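# Stock each low shelf with box, tape and sponge

## Task

Make sure every low shelf in the room carries exactly one cardboard box, one masking tape roll and one yellow sponge, each resting directly on the shelf surface rather than on another item. Supply any missing item with a spare taken from the desk, and leave all unused spares on the desk. The robot must not tip over or finish leaning. Items the robot is still holding in place at the end do not count. Finally, release everything and move the robot away.

## Robot and tools

ROBOT. A Hello Robot Stretch 4, a single-arm mobile manipulator about 1.6 m tall. It has an omni-wheel base (rim within 0.23 m of the base origin), a lift sliding on a mast, one telescoping arm pointing forward, a three-joint wrist (yaw, pitch, roll) and a two-finger gripper. Four cameras ride on it: head_camera, head_left_camera, head_right_camera (head) and wrist_camera (on the gripper). Loose objects may occasionally get nudged by outside forces.

FRAMES. Base frame: origin on the floor beneath the base centre, x ahead, y to the left, z up. hand_pose is reported in this frame as a point between the open fingertips; with all wrist joints at 0 its axes line up with the base frame. Its printed value may be somewhat inaccurate. The odometry frame is the base frame as it was when the scene began. base_odometry integrates wheel rotation only, so slipping inflates it; heading runs -3.142 to 3.142, left positive.

TOOLS.
execute_actions: arguments "actions" (a list holding one action, or empty to just read state and images) and optional "cameras" (list of camera names or "all"; omitted/null means all, [] means none; an unknown name rejects the call). One action may contain "base", "joints", or both, plus optional "pace" and "contact_limits"; alternatively it contains only "end_of_arm". All motions in it begin together and may finish at different times.
- base: exactly one relative command, measured from where the base last reported itself. translate_m: drive straight, metres, forward positive, -2 to 2. strafe_m: slide sideways, metres, left positive, -2 to 2. rotate_rad: spin in place, radians, counter-clockwise seen from above positive, -3.2 to 3.2.
- joints: a single dictionary keyed by joint name, each value an absolute target (not an offset). lift_m 0 to 1.2 m; arm_m 0 to 0.55 m (extension); wrist_yaw_rad -1.134 to 4.276 (0 straight ahead, positive turns left, 3.14 tucked back, above 3.4 the arm may interfere); wrist_pitch_rad -1.117 to 4.259 (0 level, 1.57 pointing down); wrist_roll_rad -1.117 to 4.259 (0 keeps fingers level, positive turns clockwise viewed from behind); gripper_m -0.038 to 0.141 m fingertip gap (negative means fingers squeeze each other). Done tolerances: lift and arm ±0.004, yaw ±0.02, pitch ±0.05, roll ±0.02, gripper ±0.004. Out-of-range joint targets are clipped to the limit and reported; other bad values or unknown keys reject the call with no motion. Any single action is capped at 15 s.
- pace: "slow", "default", "fast" or "max"; base tops out at 0.1/0.3/0.4/0.6 m/s and 1/2/3/4 rad/s respectively, reduced further when the lift is above 0.2 (down to 0.3 m/s and 1 rad/s at 1.2).
- contact_limits: {"arm_m": value}, 0 (gentlest) to 0.75 (firmest), default 0.5; the arm halts when it pushes harder than that.
- end_of_arm: "enable_torque" re-energises wrist/gripper motors that shut off.
A joint or base left out of an action may still be driving toward an earlier target without the status showing it. If a call reports a stop, the remaining robot calls in that same reply are skipped.
wait: "seconds" 0 to 10; commands nothing, returns state and images.
zoom_image: "camera" plus "region" [x0, y0, x1, y1] in pixels of that camera's latest full image, top-left origin, at most 504x504.
finished_scene: "scene" = the current scene's number; ends it permanently after the last command is held and reports success. Replying with no tool call ends everything.

RESULT LINES. lidar_m: 12 horizontal distances (m) from the base origin, 30-degree sectors starting straight ahead and going counter-clockwise (4th left, 7th behind, 10th right); "-" means nothing seen or closer than 0.25 m; sees from about 0.15 m up to robot height, may miss glass, thin legs, things behind. wrist_depth_mm: 7x7 grid, top-left first, median depth 100 to 2000 mm, "-" if unknown; the robot's own body appears. base_status/joint_status: "done"; "off_target" (resting short, maybe still pushing); "contact_stop_at_<key>" (blocked; that part holds, may go slack); "limit_stop_at_<name>"; "torque_fault" (wrist motor went limp until enable_torque); "time_out". on_its_own lists uncommanded behaviour; "held at" is the held target, not the actual position. turned_by_wheels vs turned_by_imu differing by over ~0.1 rad suggests a collision or slip, and heading error of about their difference. base_tilt in degrees (forward/right positive, fixed bias up to ~1.5). motor_effort: percent of max, positive toward higher joint values, bracket = peak in last action; noisy, with fixed per-motor bias; for wheel_0..2 positive means turning right. Gripper reading and "done" do not prove a grasp; a firm squeeze at commanded gripper_m >= 0 shows as a gripper effort change. A load in a level gripper pushes wrist_pitch effort away from 0. Camera calibration is supplied with intrinsics and base-to-camera transforms that may be slightly off; arm-mounted camera poses inherit joint errors.

GRASPING. Command gripper_m smaller than the object's width; going lower squeezes harder and pulls the object toward the wrist by up to a third of the shortfall; opening pushes it back. Fingertips stuck on a surface below: raise the lift.

ORDER AND CAUTIONS. Start by unfolding: lift_m 0.4 with wrist_yaw_rad 0 in one action. Then locate shelves and desk with cameras, carry spares one at a time, set each directly on the shelf, open, retreat, and verify with images before finishing. Avoid: turning or driving with over 1 kg held at arm_m above 0.2 (especially fast), steady hard pushes or pulls (worse with the gripper high or high contact limits), tilt over 6 degrees (limit_stop_at_tilt makes lift, arm and wheels slack), wrist pitched up below -0.2 combined with roll below -0.4 or above 4 (self-collision stops), pressing the gripper into things (torque_fault), and drops, slams or knocking items off. Thinking time lets the world run while the last command holds.

Each tool is called in YAML: its name, and indented under it one key for each argument.

## Session

execute_actions:
  actions: []

Scene clock: 0.00 s.
base_odometry: x=+0.000 y=+0.000 heading=+0.000 (m, m, rad; odometry frame)
turned_by_wheels: +0.000 (rad since the last result)
turned_by_imu: +0.000 (rad since the last result)
base_tilt: forward=-0.2 right=+1.3 (deg)
lidar_m: 0.65 0.77 1.04 0.67 0.73 1.23 2.22 0.79 0.65 0.65 0.73 0.67
base_status: not commanded
joint_positions: lift_m=+0.288 arm_m=-0.001 wrist_yaw_rad=+3.061 wrist_pitch_rad=-0.004 wrist_roll_rad=+0.019 gripper_m=+0.057
joint_status: not commanded
motor_effort: lift_m=+19 arm_m=+0 wrist_yaw_rad=+0 wrist_pitch_rad=-7 wrist_roll_rad=+1 gripper_m=-6 wheel_0=+1 wheel_1=+0 wheel_2=+0 (%)
hand_pose: x=-0.1103 y=+0.1102 z=+0.4674 quat_wxyz=(+0.040, +0.002, +0.009, +0.999) (m; base frame)
wrist_depth_mm: 145 146 - - - - 1863 / - 145 - - - - 1863 / - 132 212 - - - 1756 / 110 144 257 - - - 1366 / 144 1138 - - - - 1336 / 891 1205 1464 1921 198 1756 1336 / 854 1138 1118 668 1182 1042 1078
pictures: head_camera, head_left_camera, head_right_camera, wrist_camera
Images, in order (width x height): head_camera 420x560, head_left_camera 420x672, head_right_camera 420x672, wrist_camera 616x392.

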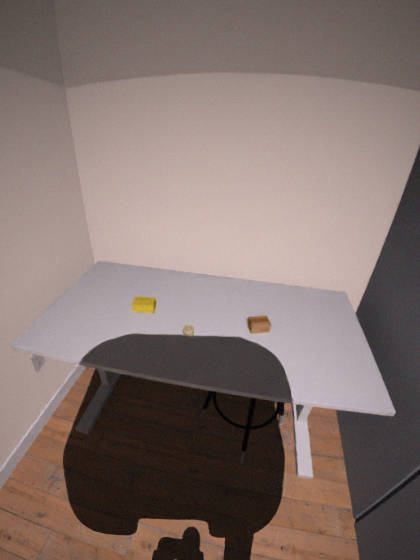

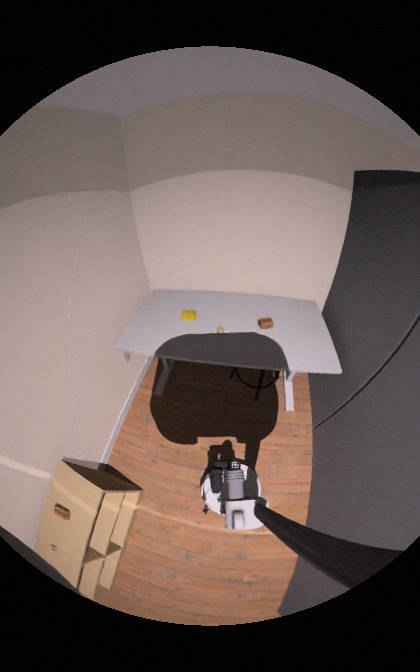

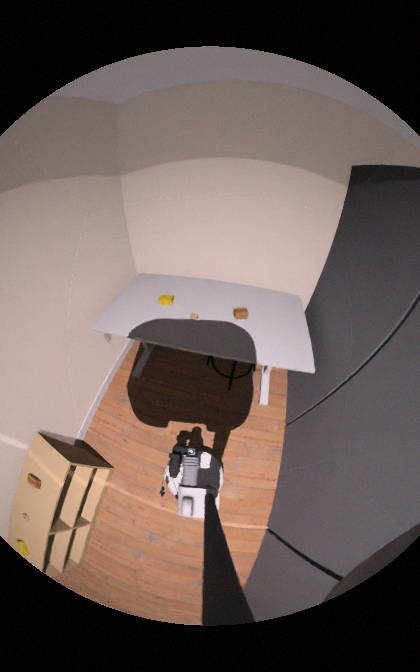

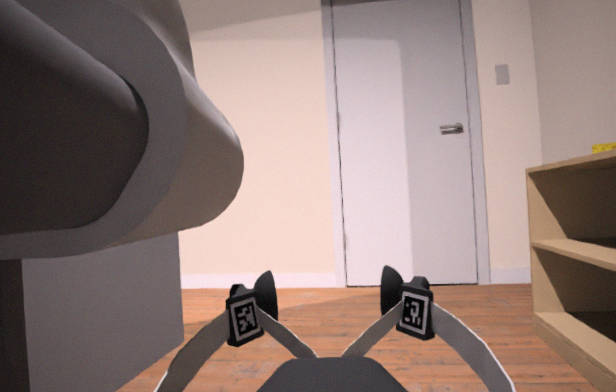

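zoom_image:
  camera: "head_right_camera"
  region: [0, 420, 160, 600]

zoom_image:
  camera: "head_camera"
  region: [100, 270, 300, 370]

execute_actions:
  actions:
    - {"base":{"rotate_rad":3.0},"pace":"fast"}
  cameras: ["head_camera","head_left_camera","head_right_camera"]

Region (0, 420, 160, 600) of head_right_camera's 420x672 image, scaled by 2.800, with more detail than that image has.

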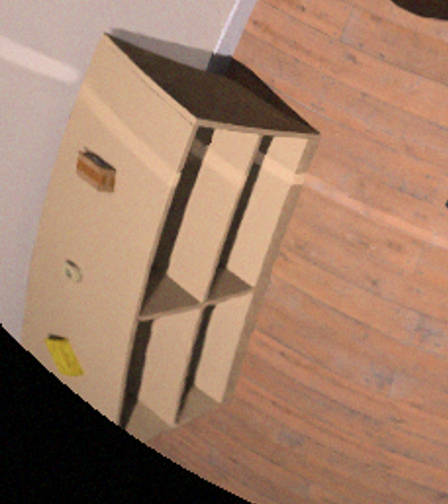

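Region (100, 270, 300, 370) of head_camera's 420x560 image, scaled by 2.520, with more detail than that image has.

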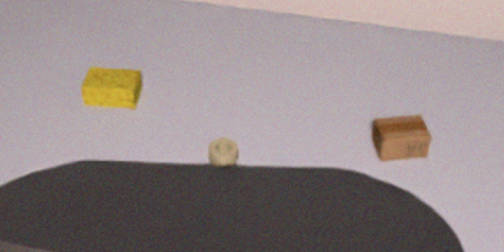

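Scene clock: 2.50 s.
base_odometry: x=+0.000 y=+0.000 heading=+3.000 (m, m, rad; odometry frame)
turned_by_wheels: +3.000 (rad since the last result)
turned_by_imu: +3.079 (rad since the last result)
base_tilt: forward=-0.2 right=+1.3 (deg)
lidar_m: 2.20 0.84 0.65 0.64 0.70 0.70 0.67 0.71 1.04 0.66 0.69 1.04
base_status: done
joint_positions: lift_m=+0.288 arm_m=-0.001 wrist_yaw_rad=+3.061 wrist_pitch_rad=-0.004 wrist_roll_rad=+0.019 gripper_m=+0.057
joint_status: not commanded
motor_effort: lift_m=+19(19) arm_m=-1(0) wrist_yaw_rad=+0(0) wrist_pitch_rad=-6(6) wrist_roll_rad=+1(0) gripper_m=-1(3) wheel_0=-1(6) wheel_1=+0(6) wheel_2=+0(12) (%)
hand_pose: x=-0.1102 y=+0.1103 z=+0.4674 quat_wxyz=(+0.040, +0.002, +0.009, +0.999) (m; base frame)
wrist_depth_mm: 145 146 1576 1618 1618 1255 842 / - 145 1618 1708 1576 1205 866 / - 132 213 1042 1098 1160 891 / 110 145 257 1576 1576 1366 904 / 144 1618 1618 1576 1576 1336 904 / 1182 1618 1618 1537 198 1255 904 / 1160 1308 1118 521 1098 1008 931
pictures: head_camera, head_left_camera, head_right_camera
Images, in order (width x height): head_camera 420x560, head_left_camera 420x672, head_right_camera 420x672.

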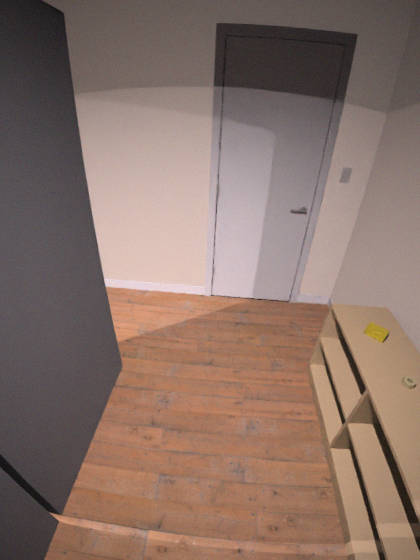

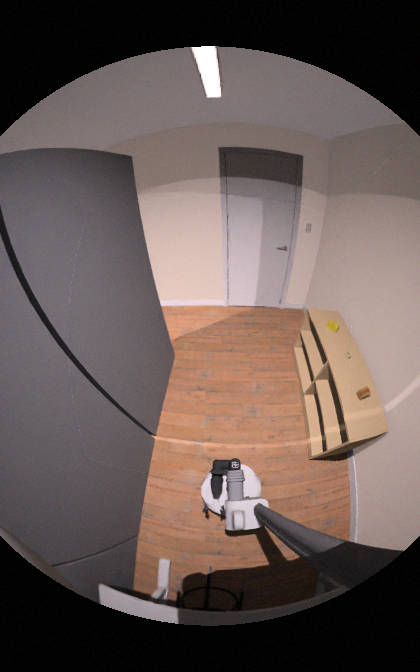

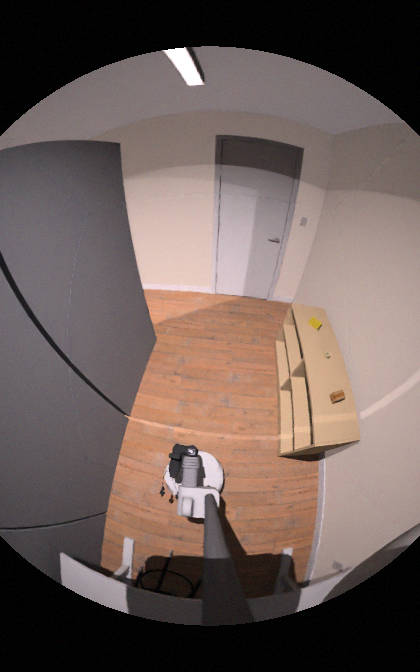

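execute_actions:
  actions:
    - {"base":{"translate_m":1.75},"pace":"max"}
  cameras: []

execute_actions:
  actions:
    - {"base":{"rotate_rad":1.5},"pace":"fast"}
  cameras: ["head_camera","head_left_camera","head_right_camera"]

Scene clock: 7.33 s.
base_odometry: x=-1.733 y=+0.247 heading=+3.000 (m, m, rad; odometry frame)
turned_by_wheels: +0.000 (rad since the last result)
turned_by_imu: +0.004 (rad since the last result)
base_tilt: forward=-0.2 right=+1.3 (deg)
lidar_m: 0.45 0.52 0.77 2.88 0.66 0.79 2.57 1.10 0.91 1.20 0.62 0.49
base_status: done
joint_positions: lift_m=+0.288 arm_m=-0.001 wrist_yaw_rad=+3.061 wrist_pitch_rad=-0.004 wrist_roll_rad=+0.019 gripper_m=+0.057
joint_status: not commanded
motor_effort: lift_m=+19(19) arm_m=+0(0) wrist_yaw_rad=+0(0) wrist_pitch_rad=-6(6) wrist_roll_rad=+0(0) gripper_m=-2(3) wheel_0=+0(5) wheel_1=+0(5) wheel_2=-1(15) (%)
hand_pose: x=-0.1102 y=+0.1102 z=+0.4674 quat_wxyz=(+0.040, +0.002, +0.009, +0.999) (m; base frame)
wrist_depth_mm: 145 146 - - - 946 621 / - 145 - - - 960 634 / - 132 212 - - 991 654 / 110 144 258 - - 991 668 / 144 1661 - - - 991 676 / 1576 1661 1576 1863 198 946 676 / 1182 1281 1078 661 1182 820 676
pictures: none
No camera images: the call's "cameras" was empty. Leave "cameras" out to get every camera's image.

Scene clock: 9.03 s.
base_odometry: x=-1.733 y=+0.247 heading=-1.783 (m, m, rad; odometry frame)
turned_by_wheels: +1.500 (rad since the last result)
turned_by_imu: +1.539 (rad since the last result)
base_tilt: forward=-0.3 right=+1.3 (deg)
lidar_m: 2.10 0.67 0.72 2.17 1.13 0.88 1.21 0.67 0.49 0.45 0.50 0.70
base_status: done
joint_positions: lift_m=+0.288 arm_m=-0.001 wrist_yaw_rad=+3.061 wrist_pitch_rad=-0.004 wrist_roll_rad=+0.019 gripper_m=+0.057
joint_status: not commanded
motor_effort: lift_m=+19(19) arm_m=+0(0) wrist_yaw_rad=+0(1) wrist_pitch_rad=-6(6) wrist_roll_rad=+0(0) gripper_m=-5(3) wheel_0=+0(8) wheel_1=+1(6) wheel_2=+0(9) (%)
hand_pose: x=-0.1102 y=+0.1102 z=+0.4674 quat_wxyz=(+0.040, +0.002, +0.009, +0.999) (m; base frame)
wrist_depth_mm: 145 146 1397 1366 1336 1336 1397 / - 145 1336 1336 1336 1308 1336 / - 132 213 1366 1366 1336 1308 / 110 145 259 1336 1308 1336 1229 / 143 1205 1308 1308 1255 1336 1118 / 809 1229 1308 1336 199 1336 1205 / 809 1160 1078 661 991 946 991
pictures: head_camera, head_left_camera, head_right_camera
Images, in order (width x height): head_camera 420x560, head_left_camera 420x672, head_right_camera 420x672.

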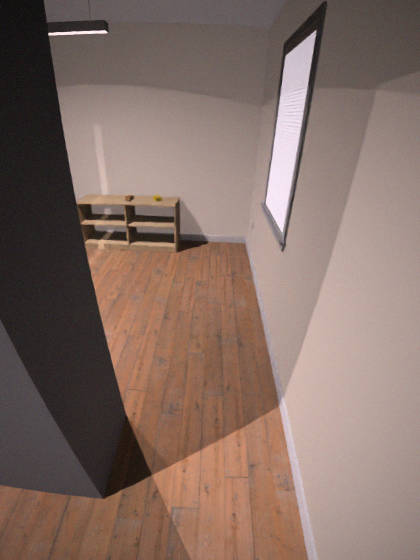

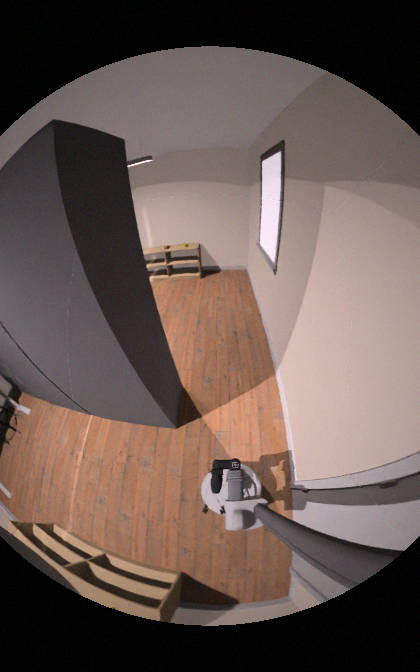

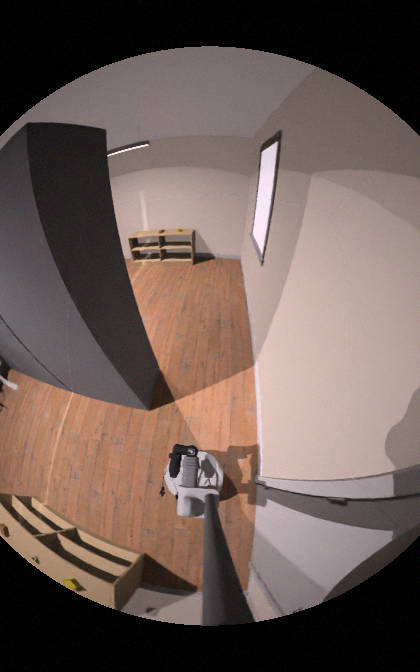

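zoom_image:
  camera: "head_camera"
  region: [60, 180, 200, 260]

Region (60, 180, 200, 260) of head_camera's 420x560 image, scaled by 3.600, with more detail than that image has; it fills the top 288 rows of this view, and the rest is white.

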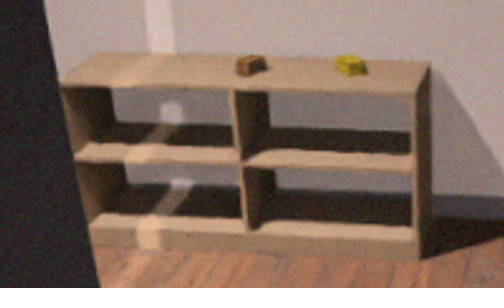

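execute_actions:
  actions:
    - {"base":{"rotate_rad":1.57},"pace":"fast"}
  cameras: []

execute_actions:
  actions:
    - {"base":{"translate_m":1.95},"joints":{"lift_m":0.95,"wrist_yaw_rad":0,"gripper_m":0.12},"pace":"max"}

Scene clock: 11.30 s.
base_odometry: x=-1.733 y=+0.247 heading=-0.213 (m, m, rad; odometry frame)
turned_by_wheels: +1.570 (rad since the last result)
turned_by_imu: +1.611 (rad since the last result)
base_tilt: forward=-0.2 right=+1.3 (deg)
lidar_m: 2.25 1.11 0.87 1.19 0.64 0.47 0.45 0.52 0.75 2.14 0.66 0.73
base_status: done
joint_positions: lift_m=+0.288 arm_m=-0.001 wrist_yaw_rad=+3.061 wrist_pitch_rad=-0.004 wrist_roll_rad=+0.019 gripper_m=+0.057
joint_status: not commanded
motor_effort: lift_m=+19(19) arm_m=+0(0) wrist_yaw_rad=+0(0) wrist_pitch_rad=-6(6) wrist_roll_rad=+1(0) gripper_m=-7(2) wheel_0=+0(8) wheel_1=+1(9) wheel_2=+0(10) (%)
hand_pose: x=-0.1102 y=+0.1102 z=+0.4674 quat_wxyz=(+0.040, +0.002, +0.009, +0.999) (m; base frame)
wrist_depth_mm: 145 146 627 603 603 597 609 / - 145 597 603 597 591 591 / - 132 213 597 597 597 597 / 110 144 257 597 591 585 591 / 143 615 609 603 597 591 591 / 621 621 609 591 198 591 585 / 615 615 580 375 591 591 591
pictures: none
No camera images: the call's "cameras" was empty. Leave "cameras" out to get every camera's image.

Scene clock: 16.27 s.
base_odometry: x=+0.173 y=-0.166 heading=-0.213 (m, m, rad; odometry frame)
turned_by_wheels: +0.000 (rad since the last result)
turned_by_imu: +0.005 (rad since the last result)
base_tilt: forward=-0.2 right=+1.3 (deg)
lidar_m: 0.46 0.50 0.68 1.10 0.81 1.09 2.43 0.79 0.59 0.55 0.61 0.48
base_status: done
joint_positions: lift_m=+0.950 arm_m=-0.001 wrist_yaw_rad=+0.000 wrist_pitch_rad=-0.004 wrist_roll_rad=+0.019 gripper_m=+0.120
joint_status: all done
motor_effort: lift_m=+20(25) arm_m=+0(0) wrist_yaw_rad=-1(7) wrist_pitch_rad=-7(5) wrist_roll_rad=+1(1) gripper_m=+3(3) wheel_0=-1(5) wheel_1=-2(6) wheel_2=+0(14) (%)
hand_pose: x=+0.4588 y=-0.0874 z=+1.1294 quat_wxyz=(+1.000, +0.009, -0.002, +0.000) (m; base frame)
wrist_depth_mm: 1138 1118 1098 1060 1060 1008 820 / 1138 1078 1078 1078 1060 1025 842 / 1118 1118 1078 1078 1042 1025 866 / 1118 1098 1098 1078 1042 1025 878 / 1138 1118 1078 1078 1042 1008 878 / 1160 1118 216 1060 1025 211 891 / 1118 1098 1078 153 1042 1008 904
pictures: head_camera, head_left_camera, head_right_camera, wrist_camera
camera_calibration (this result's frames):
wrist_camera: T_world_to_cam=[[0.0433673, -0.997824, -0.0496639, -0.0418189], [0.0324856, 0.0510928, -0.998165, 1.18463], [0.998531, 0.0416744, 0.0346307, -0.2665], [0, 0, 0, 1]] pos_world=[0.229439, -0.0911478, 1.18961]
Images, in order (width x height): head_camera 420x560, head_left_camera 420x672, head_right_camera 420x672, wrist_camera 616x392.

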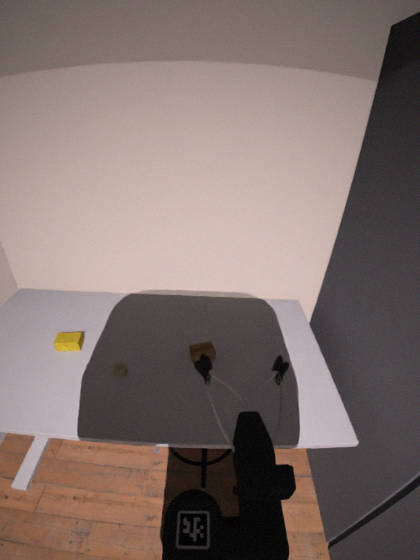

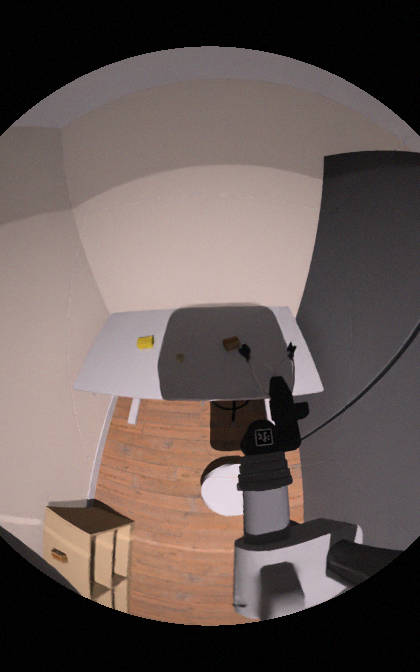

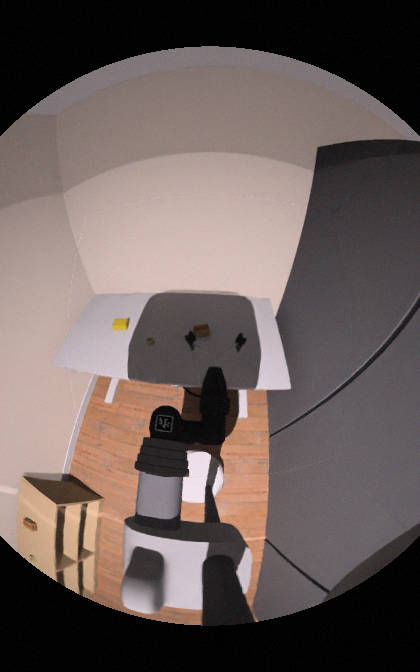

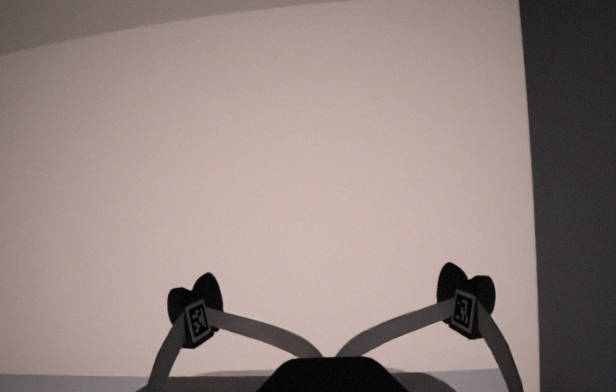

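execute_actions:
  actions:
    - {"base":{"strafe_m":0.375},"joints":{"lift_m":1.0,"wrist_pitch_rad":1.4,"arm_m":0.44,"wrist_roll_rad":0},"pace":"fast"}
  cameras: ["head_camera","wrist_camera"]

Scene clock: 18.97 s.
base_odometry: x=+0.253 y=+0.201 heading=-0.214 (m, m, rad; odometry frame)
turned_by_wheels: +0.000 (rad since the last result)
turned_by_imu: -0.001 (rad since the last result)
base_tilt: forward=-0.2 right=+1.3 (deg)
lidar_m: 0.47 0.50 0.70 0.72 0.52 0.52 2.41 1.29 1.00 0.93 0.66 0.50
base_status: done
joint_positions: lift_m=+1.000 arm_m=+0.439 wrist_yaw_rad=+0.000 wrist_pitch_rad=+1.400 wrist_roll_rad=+0.000 gripper_m=+0.120
joint_status: all done
motor_effort: lift_m=+21(23) arm_m=+6(10) wrist_yaw_rad=-1(1) wrist_pitch_rad=+0(6) wrist_roll_rad=+0(1) gripper_m=+0(0) wheel_0=+1(9) wheel_1=-1(11) wheel_2=+0(1) (%)
hand_pose: x=+0.6589 y=-0.0874 z=+0.8938 quat_wxyz=(+0.765, +0.000, +0.644, +0.000) (m; base frame)
wrist_depth_mm: 466 459 449 445 439 430 424 / 452 399 442 433 427 424 415 / 439 427 427 424 418 410 402 / 427 418 415 407 404 402 397 / 415 407 404 394 397 392 387 / 404 399 216 389 387 210 375 / 392 389 384 153 373 368 368
pictures: head_camera, wrist_camera
camera_calibration (this result's frames):
wrist_camera: T_world_to_cam=[[-0.02359, -0.99858, -0.0477646, -0.0198672], [-0.979742, 0.0325964, -0.197596, 0.892819], [0.198872, 0.0421357, -0.979119, 0.974893], [0, 0, 0, 1]] pos_world=[0.680384, -0.0900195, 1.13]
Images, in order (width x height): head_camera 420x560, wrist_camera 616x392.

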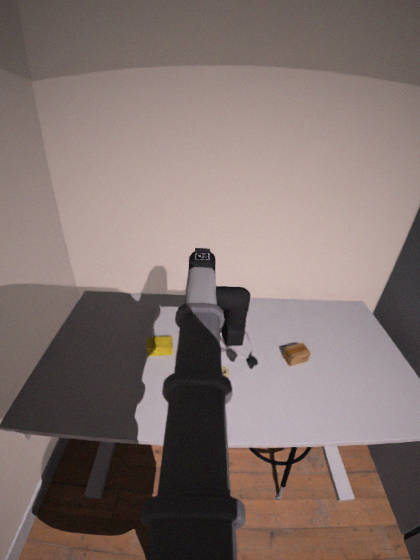

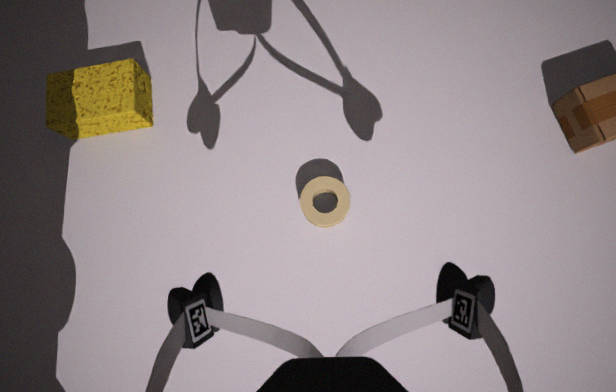

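execute_actions:
  actions:
    - {"joints":{"lift_m":0.89,"arm_m":0.533,"gripper_m":0.09},"pace":"fast"}
  cameras: ["head_camera","wrist_camera"]

Scene clock: 20.47 s.
base_odometry: x=+0.253 y=+0.201 heading=-0.214 (m, m, rad; odometry frame)
turned_by_wheels: +0.000 (rad since the last result)
turned_by_imu: +0.000 (rad since the last result)
base_tilt: forward=-0.2 right=+1.3 (deg)
lidar_m: 0.48 0.48 0.69 0.74 0.53 0.50 2.41 1.30 0.96 0.94 0.69 0.49
base_status: not commanded
joint_positions: lift_m=+0.890 arm_m=+0.532 wrist_yaw_rad=+0.000 wrist_pitch_rad=+1.400 wrist_roll_rad=+0.000 gripper_m=+0.090
joint_status: all done
motor_effort: lift_m=+17(18) arm_m=+6(4) wrist_yaw_rad=-1(1) wrist_pitch_rad=+0(2) wrist_roll_rad=+0(0) gripper_m=-3(6) wheel_0=+1(1) wheel_1=-1(1) wheel_2=+0(0) (%)
hand_pose: x=+0.7519 y=-0.0874 z=+0.7841 quat_wxyz=(+0.765, +0.000, +0.644, +0.000) (m; base frame)
wrist_depth_mm: 338 334 327 325 322 315 314 / 330 325 319 315 309 307 304 / 274 314 309 307 303 300 294 / 306 306 303 300 294 290 289 / 300 300 294 291 287 283 281 / 291 290 216 260 277 274 274 / 286 283 278 163 272 268 267
pictures: head_camera, wrist_camera
camera_calibration (this result's frames):
wrist_camera: T_world_to_cam=[[-0.0236245, -0.998579, -0.04776, -0.0228914], [-0.979778, 0.0326216, -0.197413, 0.962104], [0.198691, 0.0421304, -0.979156, 0.849199], [0, 0, 0, 1]] pos_world=[0.773379, -0.0900213, 1.02034]
Images, in order (width x height): head_camera 420x560, wrist_camera 616x392.

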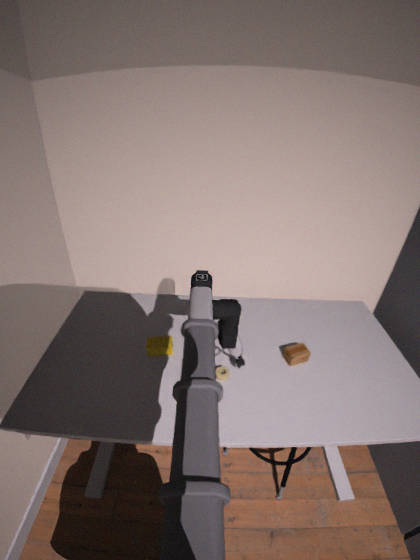

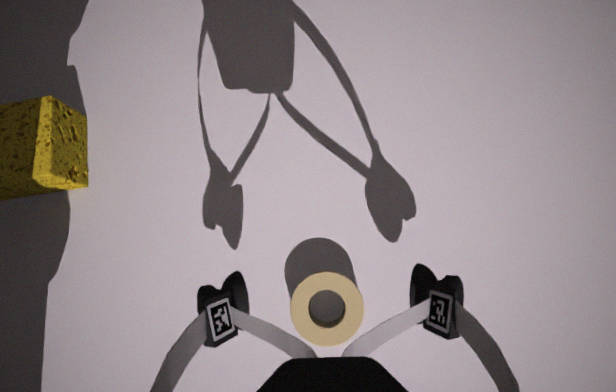

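execute_actions:
  actions:
    - {"joints":{"lift_m":0.862,"arm_m":0.520,"gripper_m":0.075}}
  cameras: ["head_camera","wrist_camera"]

zoom_image:
  camera: "head_camera"
  region: [190, 330, 270, 400]

Scene clock: 21.73 s.
base_odometry: x=+0.253 y=+0.201 heading=-0.214 (m, m, rad; odometry frame)
turned_by_wheels: +0.000 (rad since the last result)
turned_by_imu: +0.000 (rad since the last result)
base_tilt: forward=-0.2 right=+1.3 (deg)
lidar_m: 0.48 0.48 0.64 0.74 0.54 0.52 2.40 1.32 0.98 0.94 0.69 0.50
base_status: not commanded
joint_positions: lift_m=+0.862 arm_m=+0.521 wrist_yaw_rad=+0.000 wrist_pitch_rad=+1.400 wrist_roll_rad=+0.000 gripper_m=+0.075
joint_status: all done
motor_effort: lift_m=+17(17) arm_m=-5(8) wrist_yaw_rad=+0(0) wrist_pitch_rad=-1(1) wrist_roll_rad=+0(0) gripper_m=-3(2) wheel_0=+1(1) wheel_1=-1(1) wheel_2=+0(0) (%)
hand_pose: x=+0.7408 y=-0.0874 z=+0.7561 quat_wxyz=(+0.765, +0.000, +0.644, +0.000) (m; base frame)
wrist_depth_mm: 306 301 297 294 289 285 283 / 293 293 290 283 282 277 274 / 270 285 281 276 273 270 267 / 281 276 273 271 267 264 260 / 272 268 266 263 258 256 254 / 264 263 216 241 213 250 249 / 259 256 252 206 246 244 242
pictures: head_camera, wrist_camera
camera_calibration (this result's frames):
wrist_camera: T_world_to_cam=[[-0.0237242, -0.998577, -0.0477598, -0.0244196], [-0.979776, 0.0327189, -0.197403, 0.945759], [0.198685, 0.0421106, -0.979158, 0.824001], [0, 0, 0, 1]] pos_world=[0.762337, -0.0900283, 0.992357]
Images, in order (width x height): head_camera 420x560, wrist_camera 616x392.

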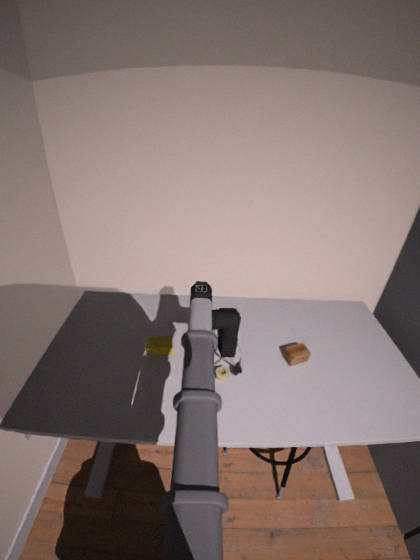

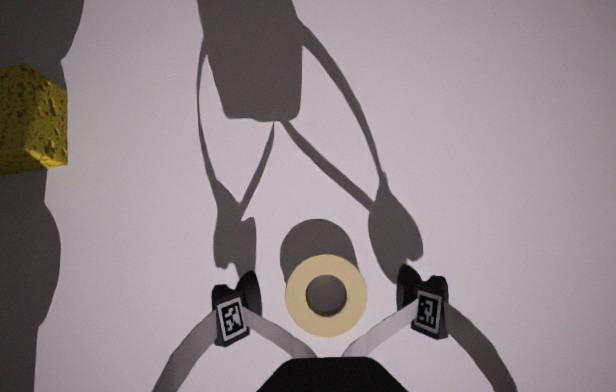

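Region (190, 330, 270, 400) of head_camera's 420x560 image, scaled by 6.300, with more detail than that image has; it fills the top 441 rows of this view, and the rest is white.

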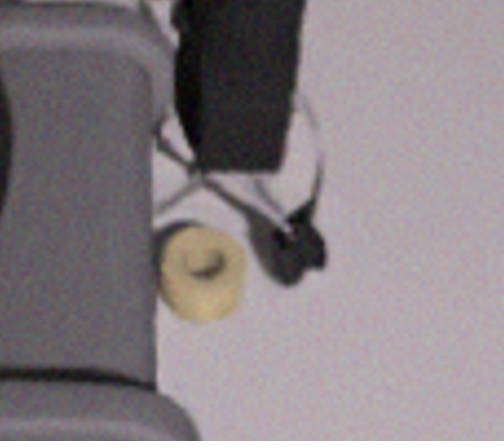

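execute_actions:
  actions:
    - {"joints":{"lift_m":0.851,"gripper_m":0.062},"pace":"slow"}
  cameras: ["wrist_camera"]

Scene clock: 22.83 s.
base_odometry: x=+0.253 y=+0.201 heading=-0.214 (m, m, rad; odometry frame)
turned_by_wheels: +0.000 (rad since the last result)
turned_by_imu: +0.000 (rad since the last result)
base_tilt: forward=-0.2 right=+1.3 (deg)
lidar_m: 0.48 0.50 0.70 0.74 0.53 0.49 2.42 1.31 0.98 0.93 0.69 0.50
base_status: not commanded
joint_positions: lift_m=+0.851 arm_m=+0.521 wrist_yaw_rad=+0.000 wrist_pitch_rad=+1.400 wrist_roll_rad=+0.000 gripper_m=+0.062
joint_status: all done
motor_effort: lift_m=+17(18) arm_m=-5(6) wrist_yaw_rad=-1(1) wrist_pitch_rad=-1(1) wrist_roll_rad=+0(1) gripper_m=-2(3) wheel_0=+1(1) wheel_1=-1(1) wheel_2=+0(0) (%)
hand_pose: x=+0.7408 y=-0.0874 z=+0.7451 quat_wxyz=(+0.765, +0.000, +0.644, +0.000) (m; base frame)
wrist_depth_mm: 293 289 282 281 278 272 272 / 282 282 278 273 270 266 264 / 271 272 268 264 264 259 256 / 270 265 263 258 255 252 250 / 259 258 255 252 250 246 243 / 254 251 246 223 197 240 238 / 249 247 240 203 236 233 233
pictures: wrist_camera
camera_calibration (this result's frames):
wrist_camera: T_world_to_cam=[[-0.0237244, -0.998577, -0.0477598, -0.0249445], [-0.979776, 0.032719, -0.197403, 0.943588], [0.198685, 0.0421106, -0.979158, 0.813238], [0, 0, 0, 1]] pos_world=[0.762336, -0.0900283, 0.981365]
Images, in order (width x height): wrist_camera 616x392.

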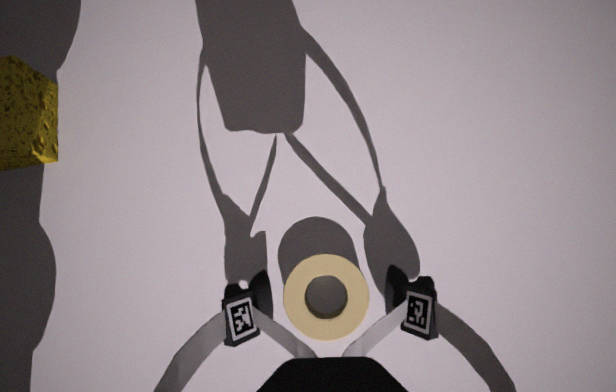

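execute_actions:
  actions:
    - {"joints":{"lift_m":0.844,"arm_m":0.517},"pace":"slow"}
  cameras: ["wrist_camera"]

Scene clock: 23.63 s.
base_odometry: x=+0.253 y=+0.201 heading=-0.213 (m, m, rad; odometry frame)
turned_by_wheels: +0.000 (rad since the last result)
turned_by_imu: +0.000 (rad since the last result)
base_tilt: forward=-0.2 right=+1.3 (deg)
lidar_m: 0.45 0.50 0.67 0.74 0.53 0.53 2.41 1.31 0.97 0.93 0.67 0.49
base_status: not commanded
joint_positions: lift_m=+0.845 arm_m=+0.518 wrist_yaw_rad=+0.000 wrist_pitch_rad=+1.399 wrist_roll_rad=+0.000 gripper_m=+0.062
joint_status: all done
motor_effort: lift_m=+11(15) arm_m=-5(8) wrist_yaw_rad=-1(1) wrist_pitch_rad=+3(4) wrist_roll_rad=+0(0) gripper_m=-3(4) wheel_0=+1(1) wheel_1=-1(1) wheel_2=+0(0) (%)
hand_pose: x=+0.7384 y=-0.0874 z=+0.7387 quat_wxyz=(+0.765, +0.000, +0.644, +0.000) (m; base frame)
wrist_depth_mm: 291 286 283 279 276 271 270 / 278 279 276 271 267 264 262 / 270 270 267 264 259 258 253 / 265 263 258 255 253 251 248 / 259 255 252 250 248 244 240 / 253 249 214 224 198 236 236 / 245 243 237 198 233 230 230
pictures: wrist_camera
camera_calibration (this result's frames):
wrist_camera: T_world_to_cam=[[-0.0236427, -0.998577, -0.0478008, -0.0253428], [-0.979434, 0.0327198, -0.199092, 0.94088], [0.200373, 0.0421107, -0.978814, 0.805881], [0, 0, 0, 1]] pos_world=[0.759454, -0.0900283, 0.974919]
Images, in order (width x height): wrist_camera 616x392.

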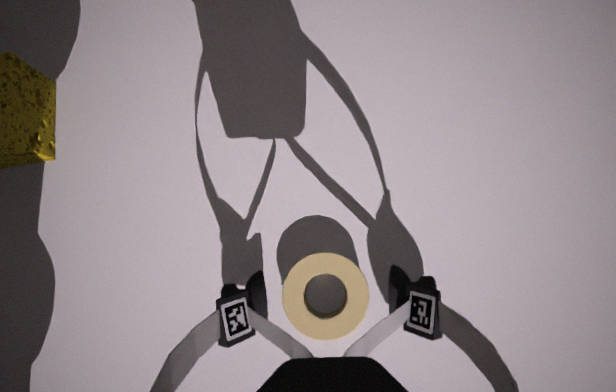

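Touching now. Raise slightly and close.

execute_actions:
  actions:
    - {"joints":{"lift_m":0.853,"gripper_m":0.015},"pace":"slow"}
  cameras: ["wrist_camera"]

Scene clock: 25.73 s.
base_odometry: x=+0.253 y=+0.201 heading=-0.213 (m, m, rad; odometry frame)
turned_by_wheels: +0.000 (rad since the last result)
turned_by_imu: +0.000 (rad since the last result)
base_tilt: forward=-0.2 right=+1.3 (deg)
lidar_m: 0.47 0.48 0.68 0.73 0.51 0.53 2.41 1.33 0.99 0.93 0.68 0.49
base_status: not commanded
joint_positions: lift_m=+0.853 arm_m=+0.518 wrist_yaw_rad=+0.000 wrist_pitch_rad=+1.400 wrist_roll_rad=+0.000 gripper_m=+0.015
joint_status: all done
motor_effort: lift_m=+22(22) arm_m=-6(6) wrist_yaw_rad=-1(1) wrist_pitch_rad=+1(7) wrist_roll_rad=+0(0) gripper_m=-17(20) wheel_0=+1(1) wheel_1=-1(2) wheel_2=+0(0) (%)
hand_pose: x=+0.7380 y=-0.0874 z=+0.7467 quat_wxyz=(+0.765, +0.000, +0.644, +0.000) (m; base frame)
wrist_depth_mm: 294 291 287 283 279 276 273 / 282 285 278 276 271 267 265 / 274 276 271 268 264 260 257 / 271 266 265 262 257 255 251 / 263 260 256 254 251 248 245 / 257 253 250 215 203 240 240 / 251 248 242 241 237 235 234
pictures: wrist_camera
camera_calibration (this result's frames):
wrist_camera: T_world_to_cam=[[-0.0235062, -0.998582, -0.04777, -0.025081], [-0.979698, 0.0325251, -0.197824, 0.941364], [0.199097, 0.0421501, -0.979073, 0.814968], [0, 0, 0, 1]] pos_world=[0.759405, -0.0900143, 0.982939]
Images, in order (width x height): wrist_camera 616x392.

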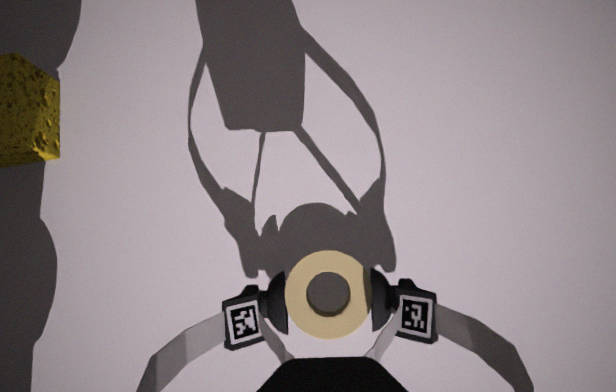

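execute_actions:
  actions:
    - {"base":{"translate_m":-1.95},"joints":{"lift_m":0.9,"arm_m":0.0},"pace":"fast"}
  cameras: ["wrist_camera"]

Scene clock: 33.93 s.
base_odometry: x=-1.653 y=+0.614 heading=-0.213 (m, m, rad; odometry frame)
turned_by_wheels: +0.000 (rad since the last result)
turned_by_imu: -0.005 (rad since the last result)
base_tilt: forward=-0.3 right=+1.3 (deg)
lidar_m: 1.45 0.59 0.55 0.81 0.62 0.45 0.43 0.46 0.73 2.16 1.00 1.30
base_status: done
joint_positions: lift_m=+0.900 arm_m=+0.001 wrist_yaw_rad=+0.000 wrist_pitch_rad=+1.401 wrist_roll_rad=+0.000 gripper_m=+0.015
joint_status: all done
motor_effort: lift_m=+21(23) arm_m=-5(7) wrist_yaw_rad=+1(1) wrist_pitch_rad=-1(2) wrist_roll_rad=+0(0) gripper_m=-20(17) wheel_0=+1(8) wheel_1=+0(3) wheel_2=-1(9) (%)
hand_pose: x=+0.2207 y=-0.0874 z=+0.7937 quat_wxyz=(+0.765, +0.000, +0.644, +0.000) (m; base frame)
wrist_depth_mm: 788 1060 1160 1118 1098 1098 1098 / 768 1042 1098 1078 1078 1060 1078 / 741 1042 1078 1042 1060 1042 1008 / 854 1042 1078 1025 1042 1025 1008 / 1042 1025 1025 1008 1008 991 960 / 1008 1008 991 216 203 946 946 / 1008 991 768 768 946 931 931
pictures: wrist_camera
camera_calibration (this result's frames):
wrist_camera: T_world_to_cam=[[-0.0240275, -0.99857, -0.0477504, -0.0349196], [-0.979834, 0.0330003, -0.19707, 0.443308], [0.198364, 0.0420524, -0.979226, 0.964266], [0, 0, 0, 1]] pos_world=[0.242253, -0.0900486, 1.02993]
Images, in order (width x height): wrist_camera 616x392.

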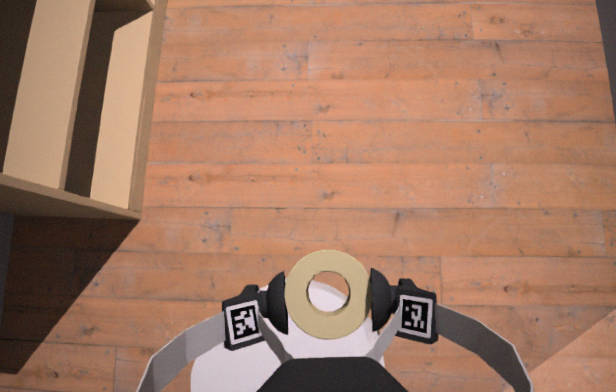

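execute_actions:
  actions:
    - {"base":{"rotate_rad":-1.57},"joints":{"lift_m":0.5},"pace":"fast"}
  cameras: ["head_camera"]

Scene clock: 36.23 s.
base_odometry: x=-1.653 y=+0.614 heading=-1.783 (m, m, rad; odometry frame)
turned_by_wheels: -1.570 (rad since the last result)
turned_by_imu: -1.612 (rad since the last result)
base_tilt: forward=-0.2 right=+1.3 (deg)
lidar_m: 2.12 0.97 1.27 1.57 0.60 0.55 0.82 0.63 0.46 0.44 0.47 0.69
base_status: done
joint_positions: lift_m=+0.500 arm_m=+0.001 wrist_yaw_rad=+0.000 wrist_pitch_rad=+1.400 wrist_roll_rad=+0.000 gripper_m=+0.015
joint_status: all done
motor_effort: lift_m=+17(21) arm_m=-5(5) wrist_yaw_rad=+0(0) wrist_pitch_rad=-1(3) wrist_roll_rad=+0(0) gripper_m=-18(19) wheel_0=+2(0) wheel_1=-1(6) wheel_2=-1(7) (%)
hand_pose: x=+0.2208 y=-0.0874 z=+0.3941 quat_wxyz=(+0.765, +0.000, +0.644, +0.000) (m; base frame)
wrist_depth_mm: 715 707 691 699 691 683 621 / 707 691 676 676 668 654 627 / 676 668 661 647 640 640 627 / 676 647 634 634 627 621 597 / 634 627 627 621 621 603 597 / 627 621 404 215 202 591 591 / 609 404 389 387 421 574 574
pictures: head_camera
Images, in order (width x height): head_camera 420x560.

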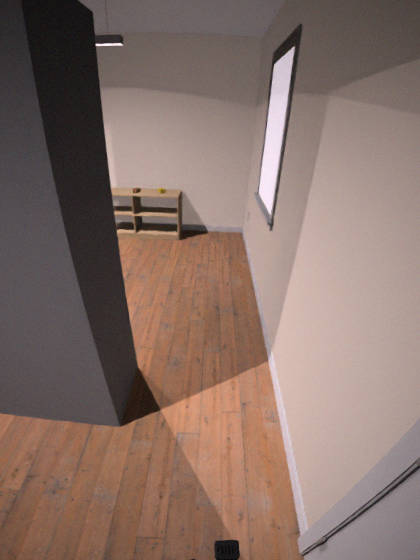

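execute_actions:
  actions:
    - {"base":{"translate_m":1.7},"pace":"max"}
  cameras: ["head_camera","head_left_camera"]

Scene clock: 41.23 s.
base_odometry: x=-2.011 y=-1.048 heading=-1.783 (m, m, rad; odometry frame)
turned_by_wheels: +0.000 (rad since the last result)
turned_by_imu: +0.004 (rad since the last result)
base_tilt: forward=-0.2 right=+1.3 (deg)
lidar_m: 1.85 1.86 2.89 1.28 0.54 0.61 1.80 0.73 0.54 0.51 0.56 0.71
base_status: done
joint_positions: lift_m=+0.500 arm_m=+0.001 wrist_yaw_rad=+0.000 wrist_pitch_rad=+1.400 wrist_roll_rad=+0.000 gripper_m=+0.015
joint_status: not commanded
motor_effort: lift_m=+18(18) arm_m=-5(5) wrist_yaw_rad=+0(0) wrist_pitch_rad=-1(1) wrist_roll_rad=-1(0) gripper_m=-20(18) wheel_0=+0(11) wheel_1=+0(7) wheel_2=+1(13) (%)
hand_pose: x=+0.2208 y=-0.0874 z=+0.3940 quat_wxyz=(+0.765, +0.000, +0.644, +0.000) (m; base frame)
wrist_depth_mm: 723 699 699 699 683 661 661 / 699 691 676 668 661 654 640 / 683 676 654 654 634 640 634 / 654 654 654 647 627 621 615 / 647 634 627 621 609 609 591 / 627 615 407 215 202 591 580 / 609 407 389 389 421 574 569
pictures: head_camera, head_left_camera
Images, in order (width x height): head_camera 420x560, head_left_camera 420x672.

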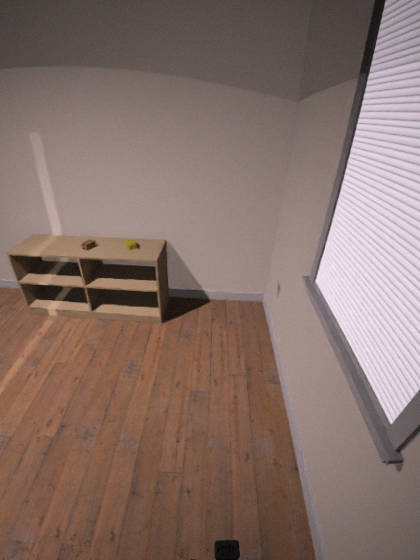

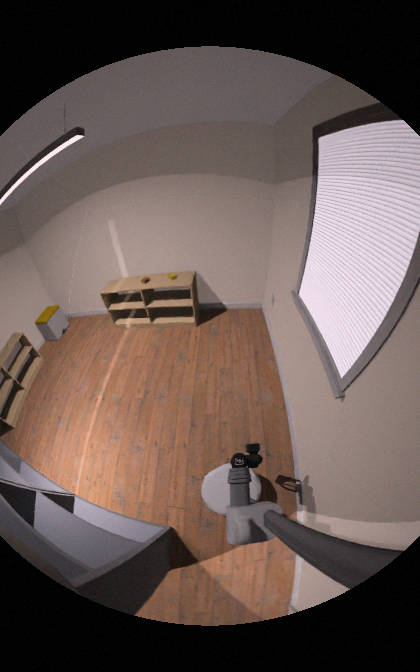

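execute_actions:
  actions:
    - {"base":{"rotate_rad":0.64},"pace":"fast"}
  cameras: []

execute_actions:
  actions:
    - {"base":{"translate_m":1.65},"joints":{"lift_m":0.83,"arm_m":0.3},"pace":"max"}

Scene clock: 42.83 s.
base_odometry: x=-2.011 y=-1.048 heading=-1.143 (m, m, rad; odometry frame)
turned_by_wheels: +0.640 (rad since the last result)
turned_by_imu: +0.657 (rad since the last result)
base_tilt: forward=-0.3 right=+1.3 (deg)
lidar_m: 2.00 2.79 0.91 0.55 0.72 1.34 0.65 0.52 0.52 0.57 0.85 1.84
base_status: done
joint_positions: lift_m=+0.500 arm_m=+0.001 wrist_yaw_rad=+0.000 wrist_pitch_rad=+1.400 wrist_roll_rad=+0.000 gripper_m=+0.015
joint_status: not commanded
motor_effort: lift_m=+18(18) arm_m=-5(5) wrist_yaw_rad=-1(0) wrist_pitch_rad=-1(2) wrist_roll_rad=+0(0) gripper_m=-18(18) wheel_0=-1(3) wheel_1=+0(7) wheel_2=+0(9) (%)
hand_pose: x=+0.2208 y=-0.0874 z=+0.3940 quat_wxyz=(+0.765, +0.000, +0.644, +0.000) (m; base frame)
wrist_depth_mm: 715 715 707 683 683 676 668 / 707 683 676 676 661 647 647 / 683 668 654 654 647 640 627 / 668 647 654 640 627 627 615 / 634 634 627 615 609 609 597 / 621 621 404 216 204 580 580 / 609 404 389 387 424 569 569
pictures: none
No camera images: the call's "cameras" was empty. Leave "cameras" out to get every camera's image.

Scene clock: 47.63 s.
base_odometry: x=-1.327 y=-2.549 heading=-1.143 (m, m, rad; odometry frame)
turned_by_wheels: +0.000 (rad since the last result)
turned_by_imu: +0.003 (rad since the last result)
base_tilt: forward=-0.2 right=+1.3 (deg)
lidar_m: 0.56 1.53 1.77 1.93 1.65 1.65 1.98 1.56 1.54 0.62 0.49 0.49
base_status: done
joint_positions: lift_m=+0.830 arm_m=+0.299 wrist_yaw_rad=+0.000 wrist_pitch_rad=+1.400 wrist_roll_rad=+0.000 gripper_m=+0.015
joint_status: all done
motor_effort: lift_m=+20(25) arm_m=+5(6) wrist_yaw_rad=-1(1) wrist_pitch_rad=-1(2) wrist_roll_rad=+0(1) gripper_m=-18(20) wheel_0=+0(11) wheel_1=-1(4) wheel_2=-1(13) (%)
hand_pose: x=+0.5189 y=-0.0874 z=+0.7239 quat_wxyz=(+0.765, +0.000, +0.644, +0.000) (m; base frame)
wrist_depth_mm: 1118 1060 384 382 375 373 366 / 1060 1025 370 370 364 359 355 / 1025 1025 647 357 353 351 345 / 976 1008 976 609 345 342 340 / 976 960 946 931 340 330 327 / 946 931 946 215 204 322 324 / 931 904 891 904 891 715 315
pictures: head_camera, head_left_camera, head_right_camera, wrist_camera
camera_calibration (this result's frames):
wrist_camera: T_world_to_cam=[[-0.0236262, -0.99858, -0.0477505, -0.0312805], [-0.979783, 0.0326203, -0.197387, 0.721961], [0.198665, 0.0421216, -0.979162, 0.836508], [0, 0, 0, 1]] pos_world=[0.540442, -0.0900217, 0.960089]
Images, in order (width x height): head_camera 420x560, head_left_camera 420x672, head_right_camera 420x672, wrist_camera 616x392.

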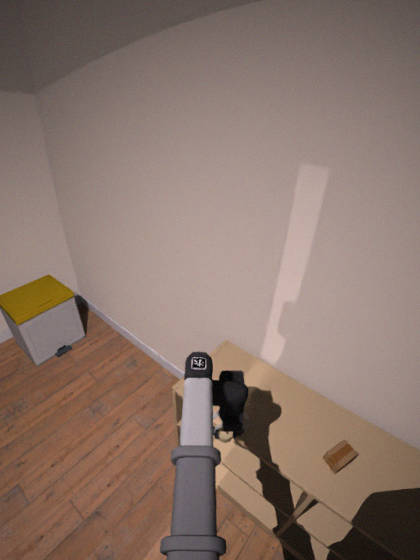

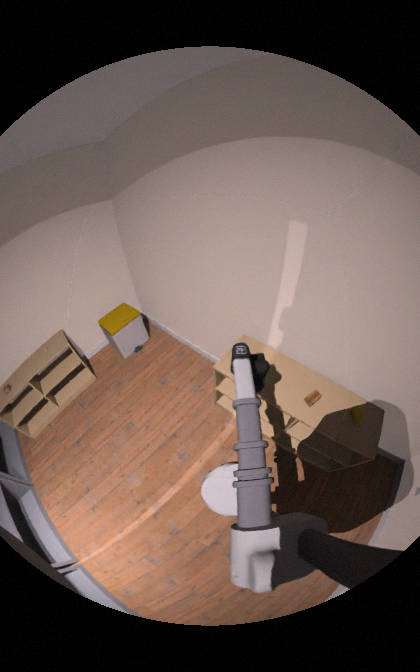

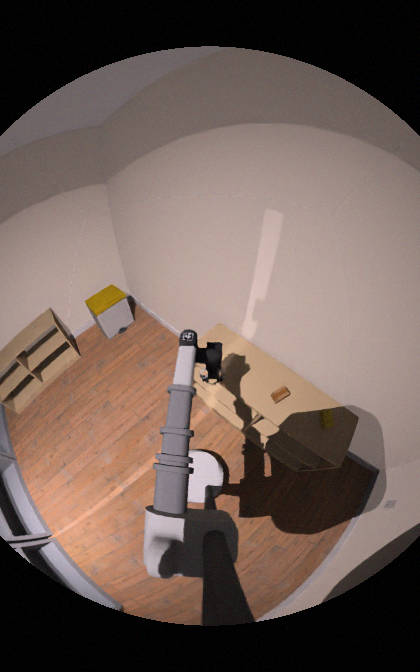

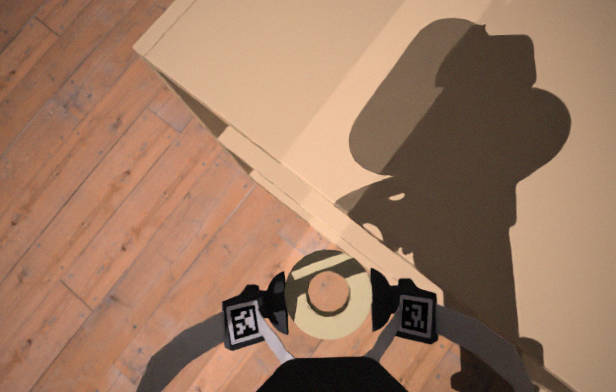

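execute_actions:
  actions:
    - {"base":{"rotate_rad":-0.2},"joints":{"lift_m":0.765,"arm_m":0.5},"pace":"fast"}
  cameras: ["head_camera","wrist_camera","head_left_camera"]

Scene clock: 49.30 s.
base_odometry: x=-1.327 y=-2.549 heading=-1.344 (m, m, rad; odometry frame)
turned_by_wheels: -0.200 (rad since the last result)
turned_by_imu: -0.206 (rad since the last result)
base_tilt: forward=-0.2 right=+1.3 (deg)
lidar_m: 0.54 0.70 1.73 1.81 1.75 1.65 1.71 1.63 1.53 0.75 0.53 0.49
base_status: done
joint_positions: lift_m=+0.765 arm_m=+0.499 wrist_yaw_rad=+0.000 wrist_pitch_rad=+1.400 wrist_roll_rad=+0.000 gripper_m=+0.015
joint_status: all done
motor_effort: lift_m=+17(18) arm_m=+6(5) wrist_yaw_rad=-1(1) wrist_pitch_rad=-1(1) wrist_roll_rad=+0(0) gripper_m=-17(17) wheel_0=-1(6) wheel_1=-1(4) wheel_2=-1(7) (%)
hand_pose: x=+0.7189 y=-0.0874 z=+0.6591 quat_wxyz=(+0.765, +0.000, +0.644, +0.000) (m; base frame)
wrist_depth_mm: 878 314 314 307 304 289 260 / 307 306 303 298 294 291 287 / 303 297 294 291 287 282 282 / 294 291 286 282 279 276 273 / 286 282 278 276 272 270 266 / 278 276 270 215 203 260 260 / 271 267 264 264 257 254 253
pictures: head_camera, head_left_camera, wrist_camera
camera_calibration (this result's frames):
wrist_camera: T_world_to_cam=[[-0.0235006, -0.998583, -0.0477517, -0.0297335], [-0.979775, 0.0324996, -0.197444, 0.905118], [0.198716, 0.0421459, -0.979151, 0.733302], [0, 0, 0, 1]] pos_world=[0.740395, -0.0900131, 0.895303]
Images, in order (width x height): head_camera 420x560, head_left_camera 420x672, wrist_camera 616x392.

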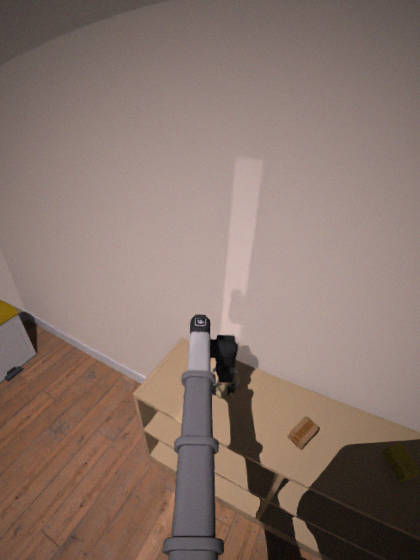

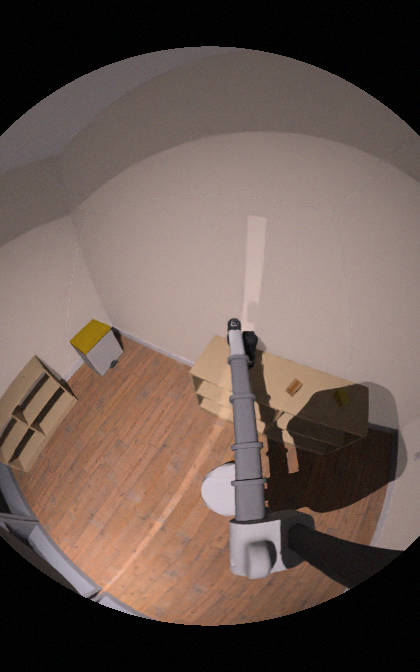

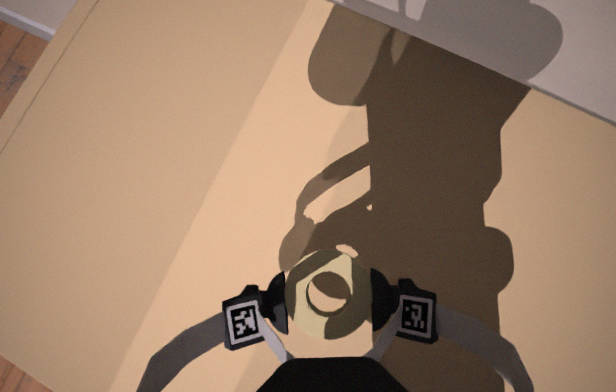

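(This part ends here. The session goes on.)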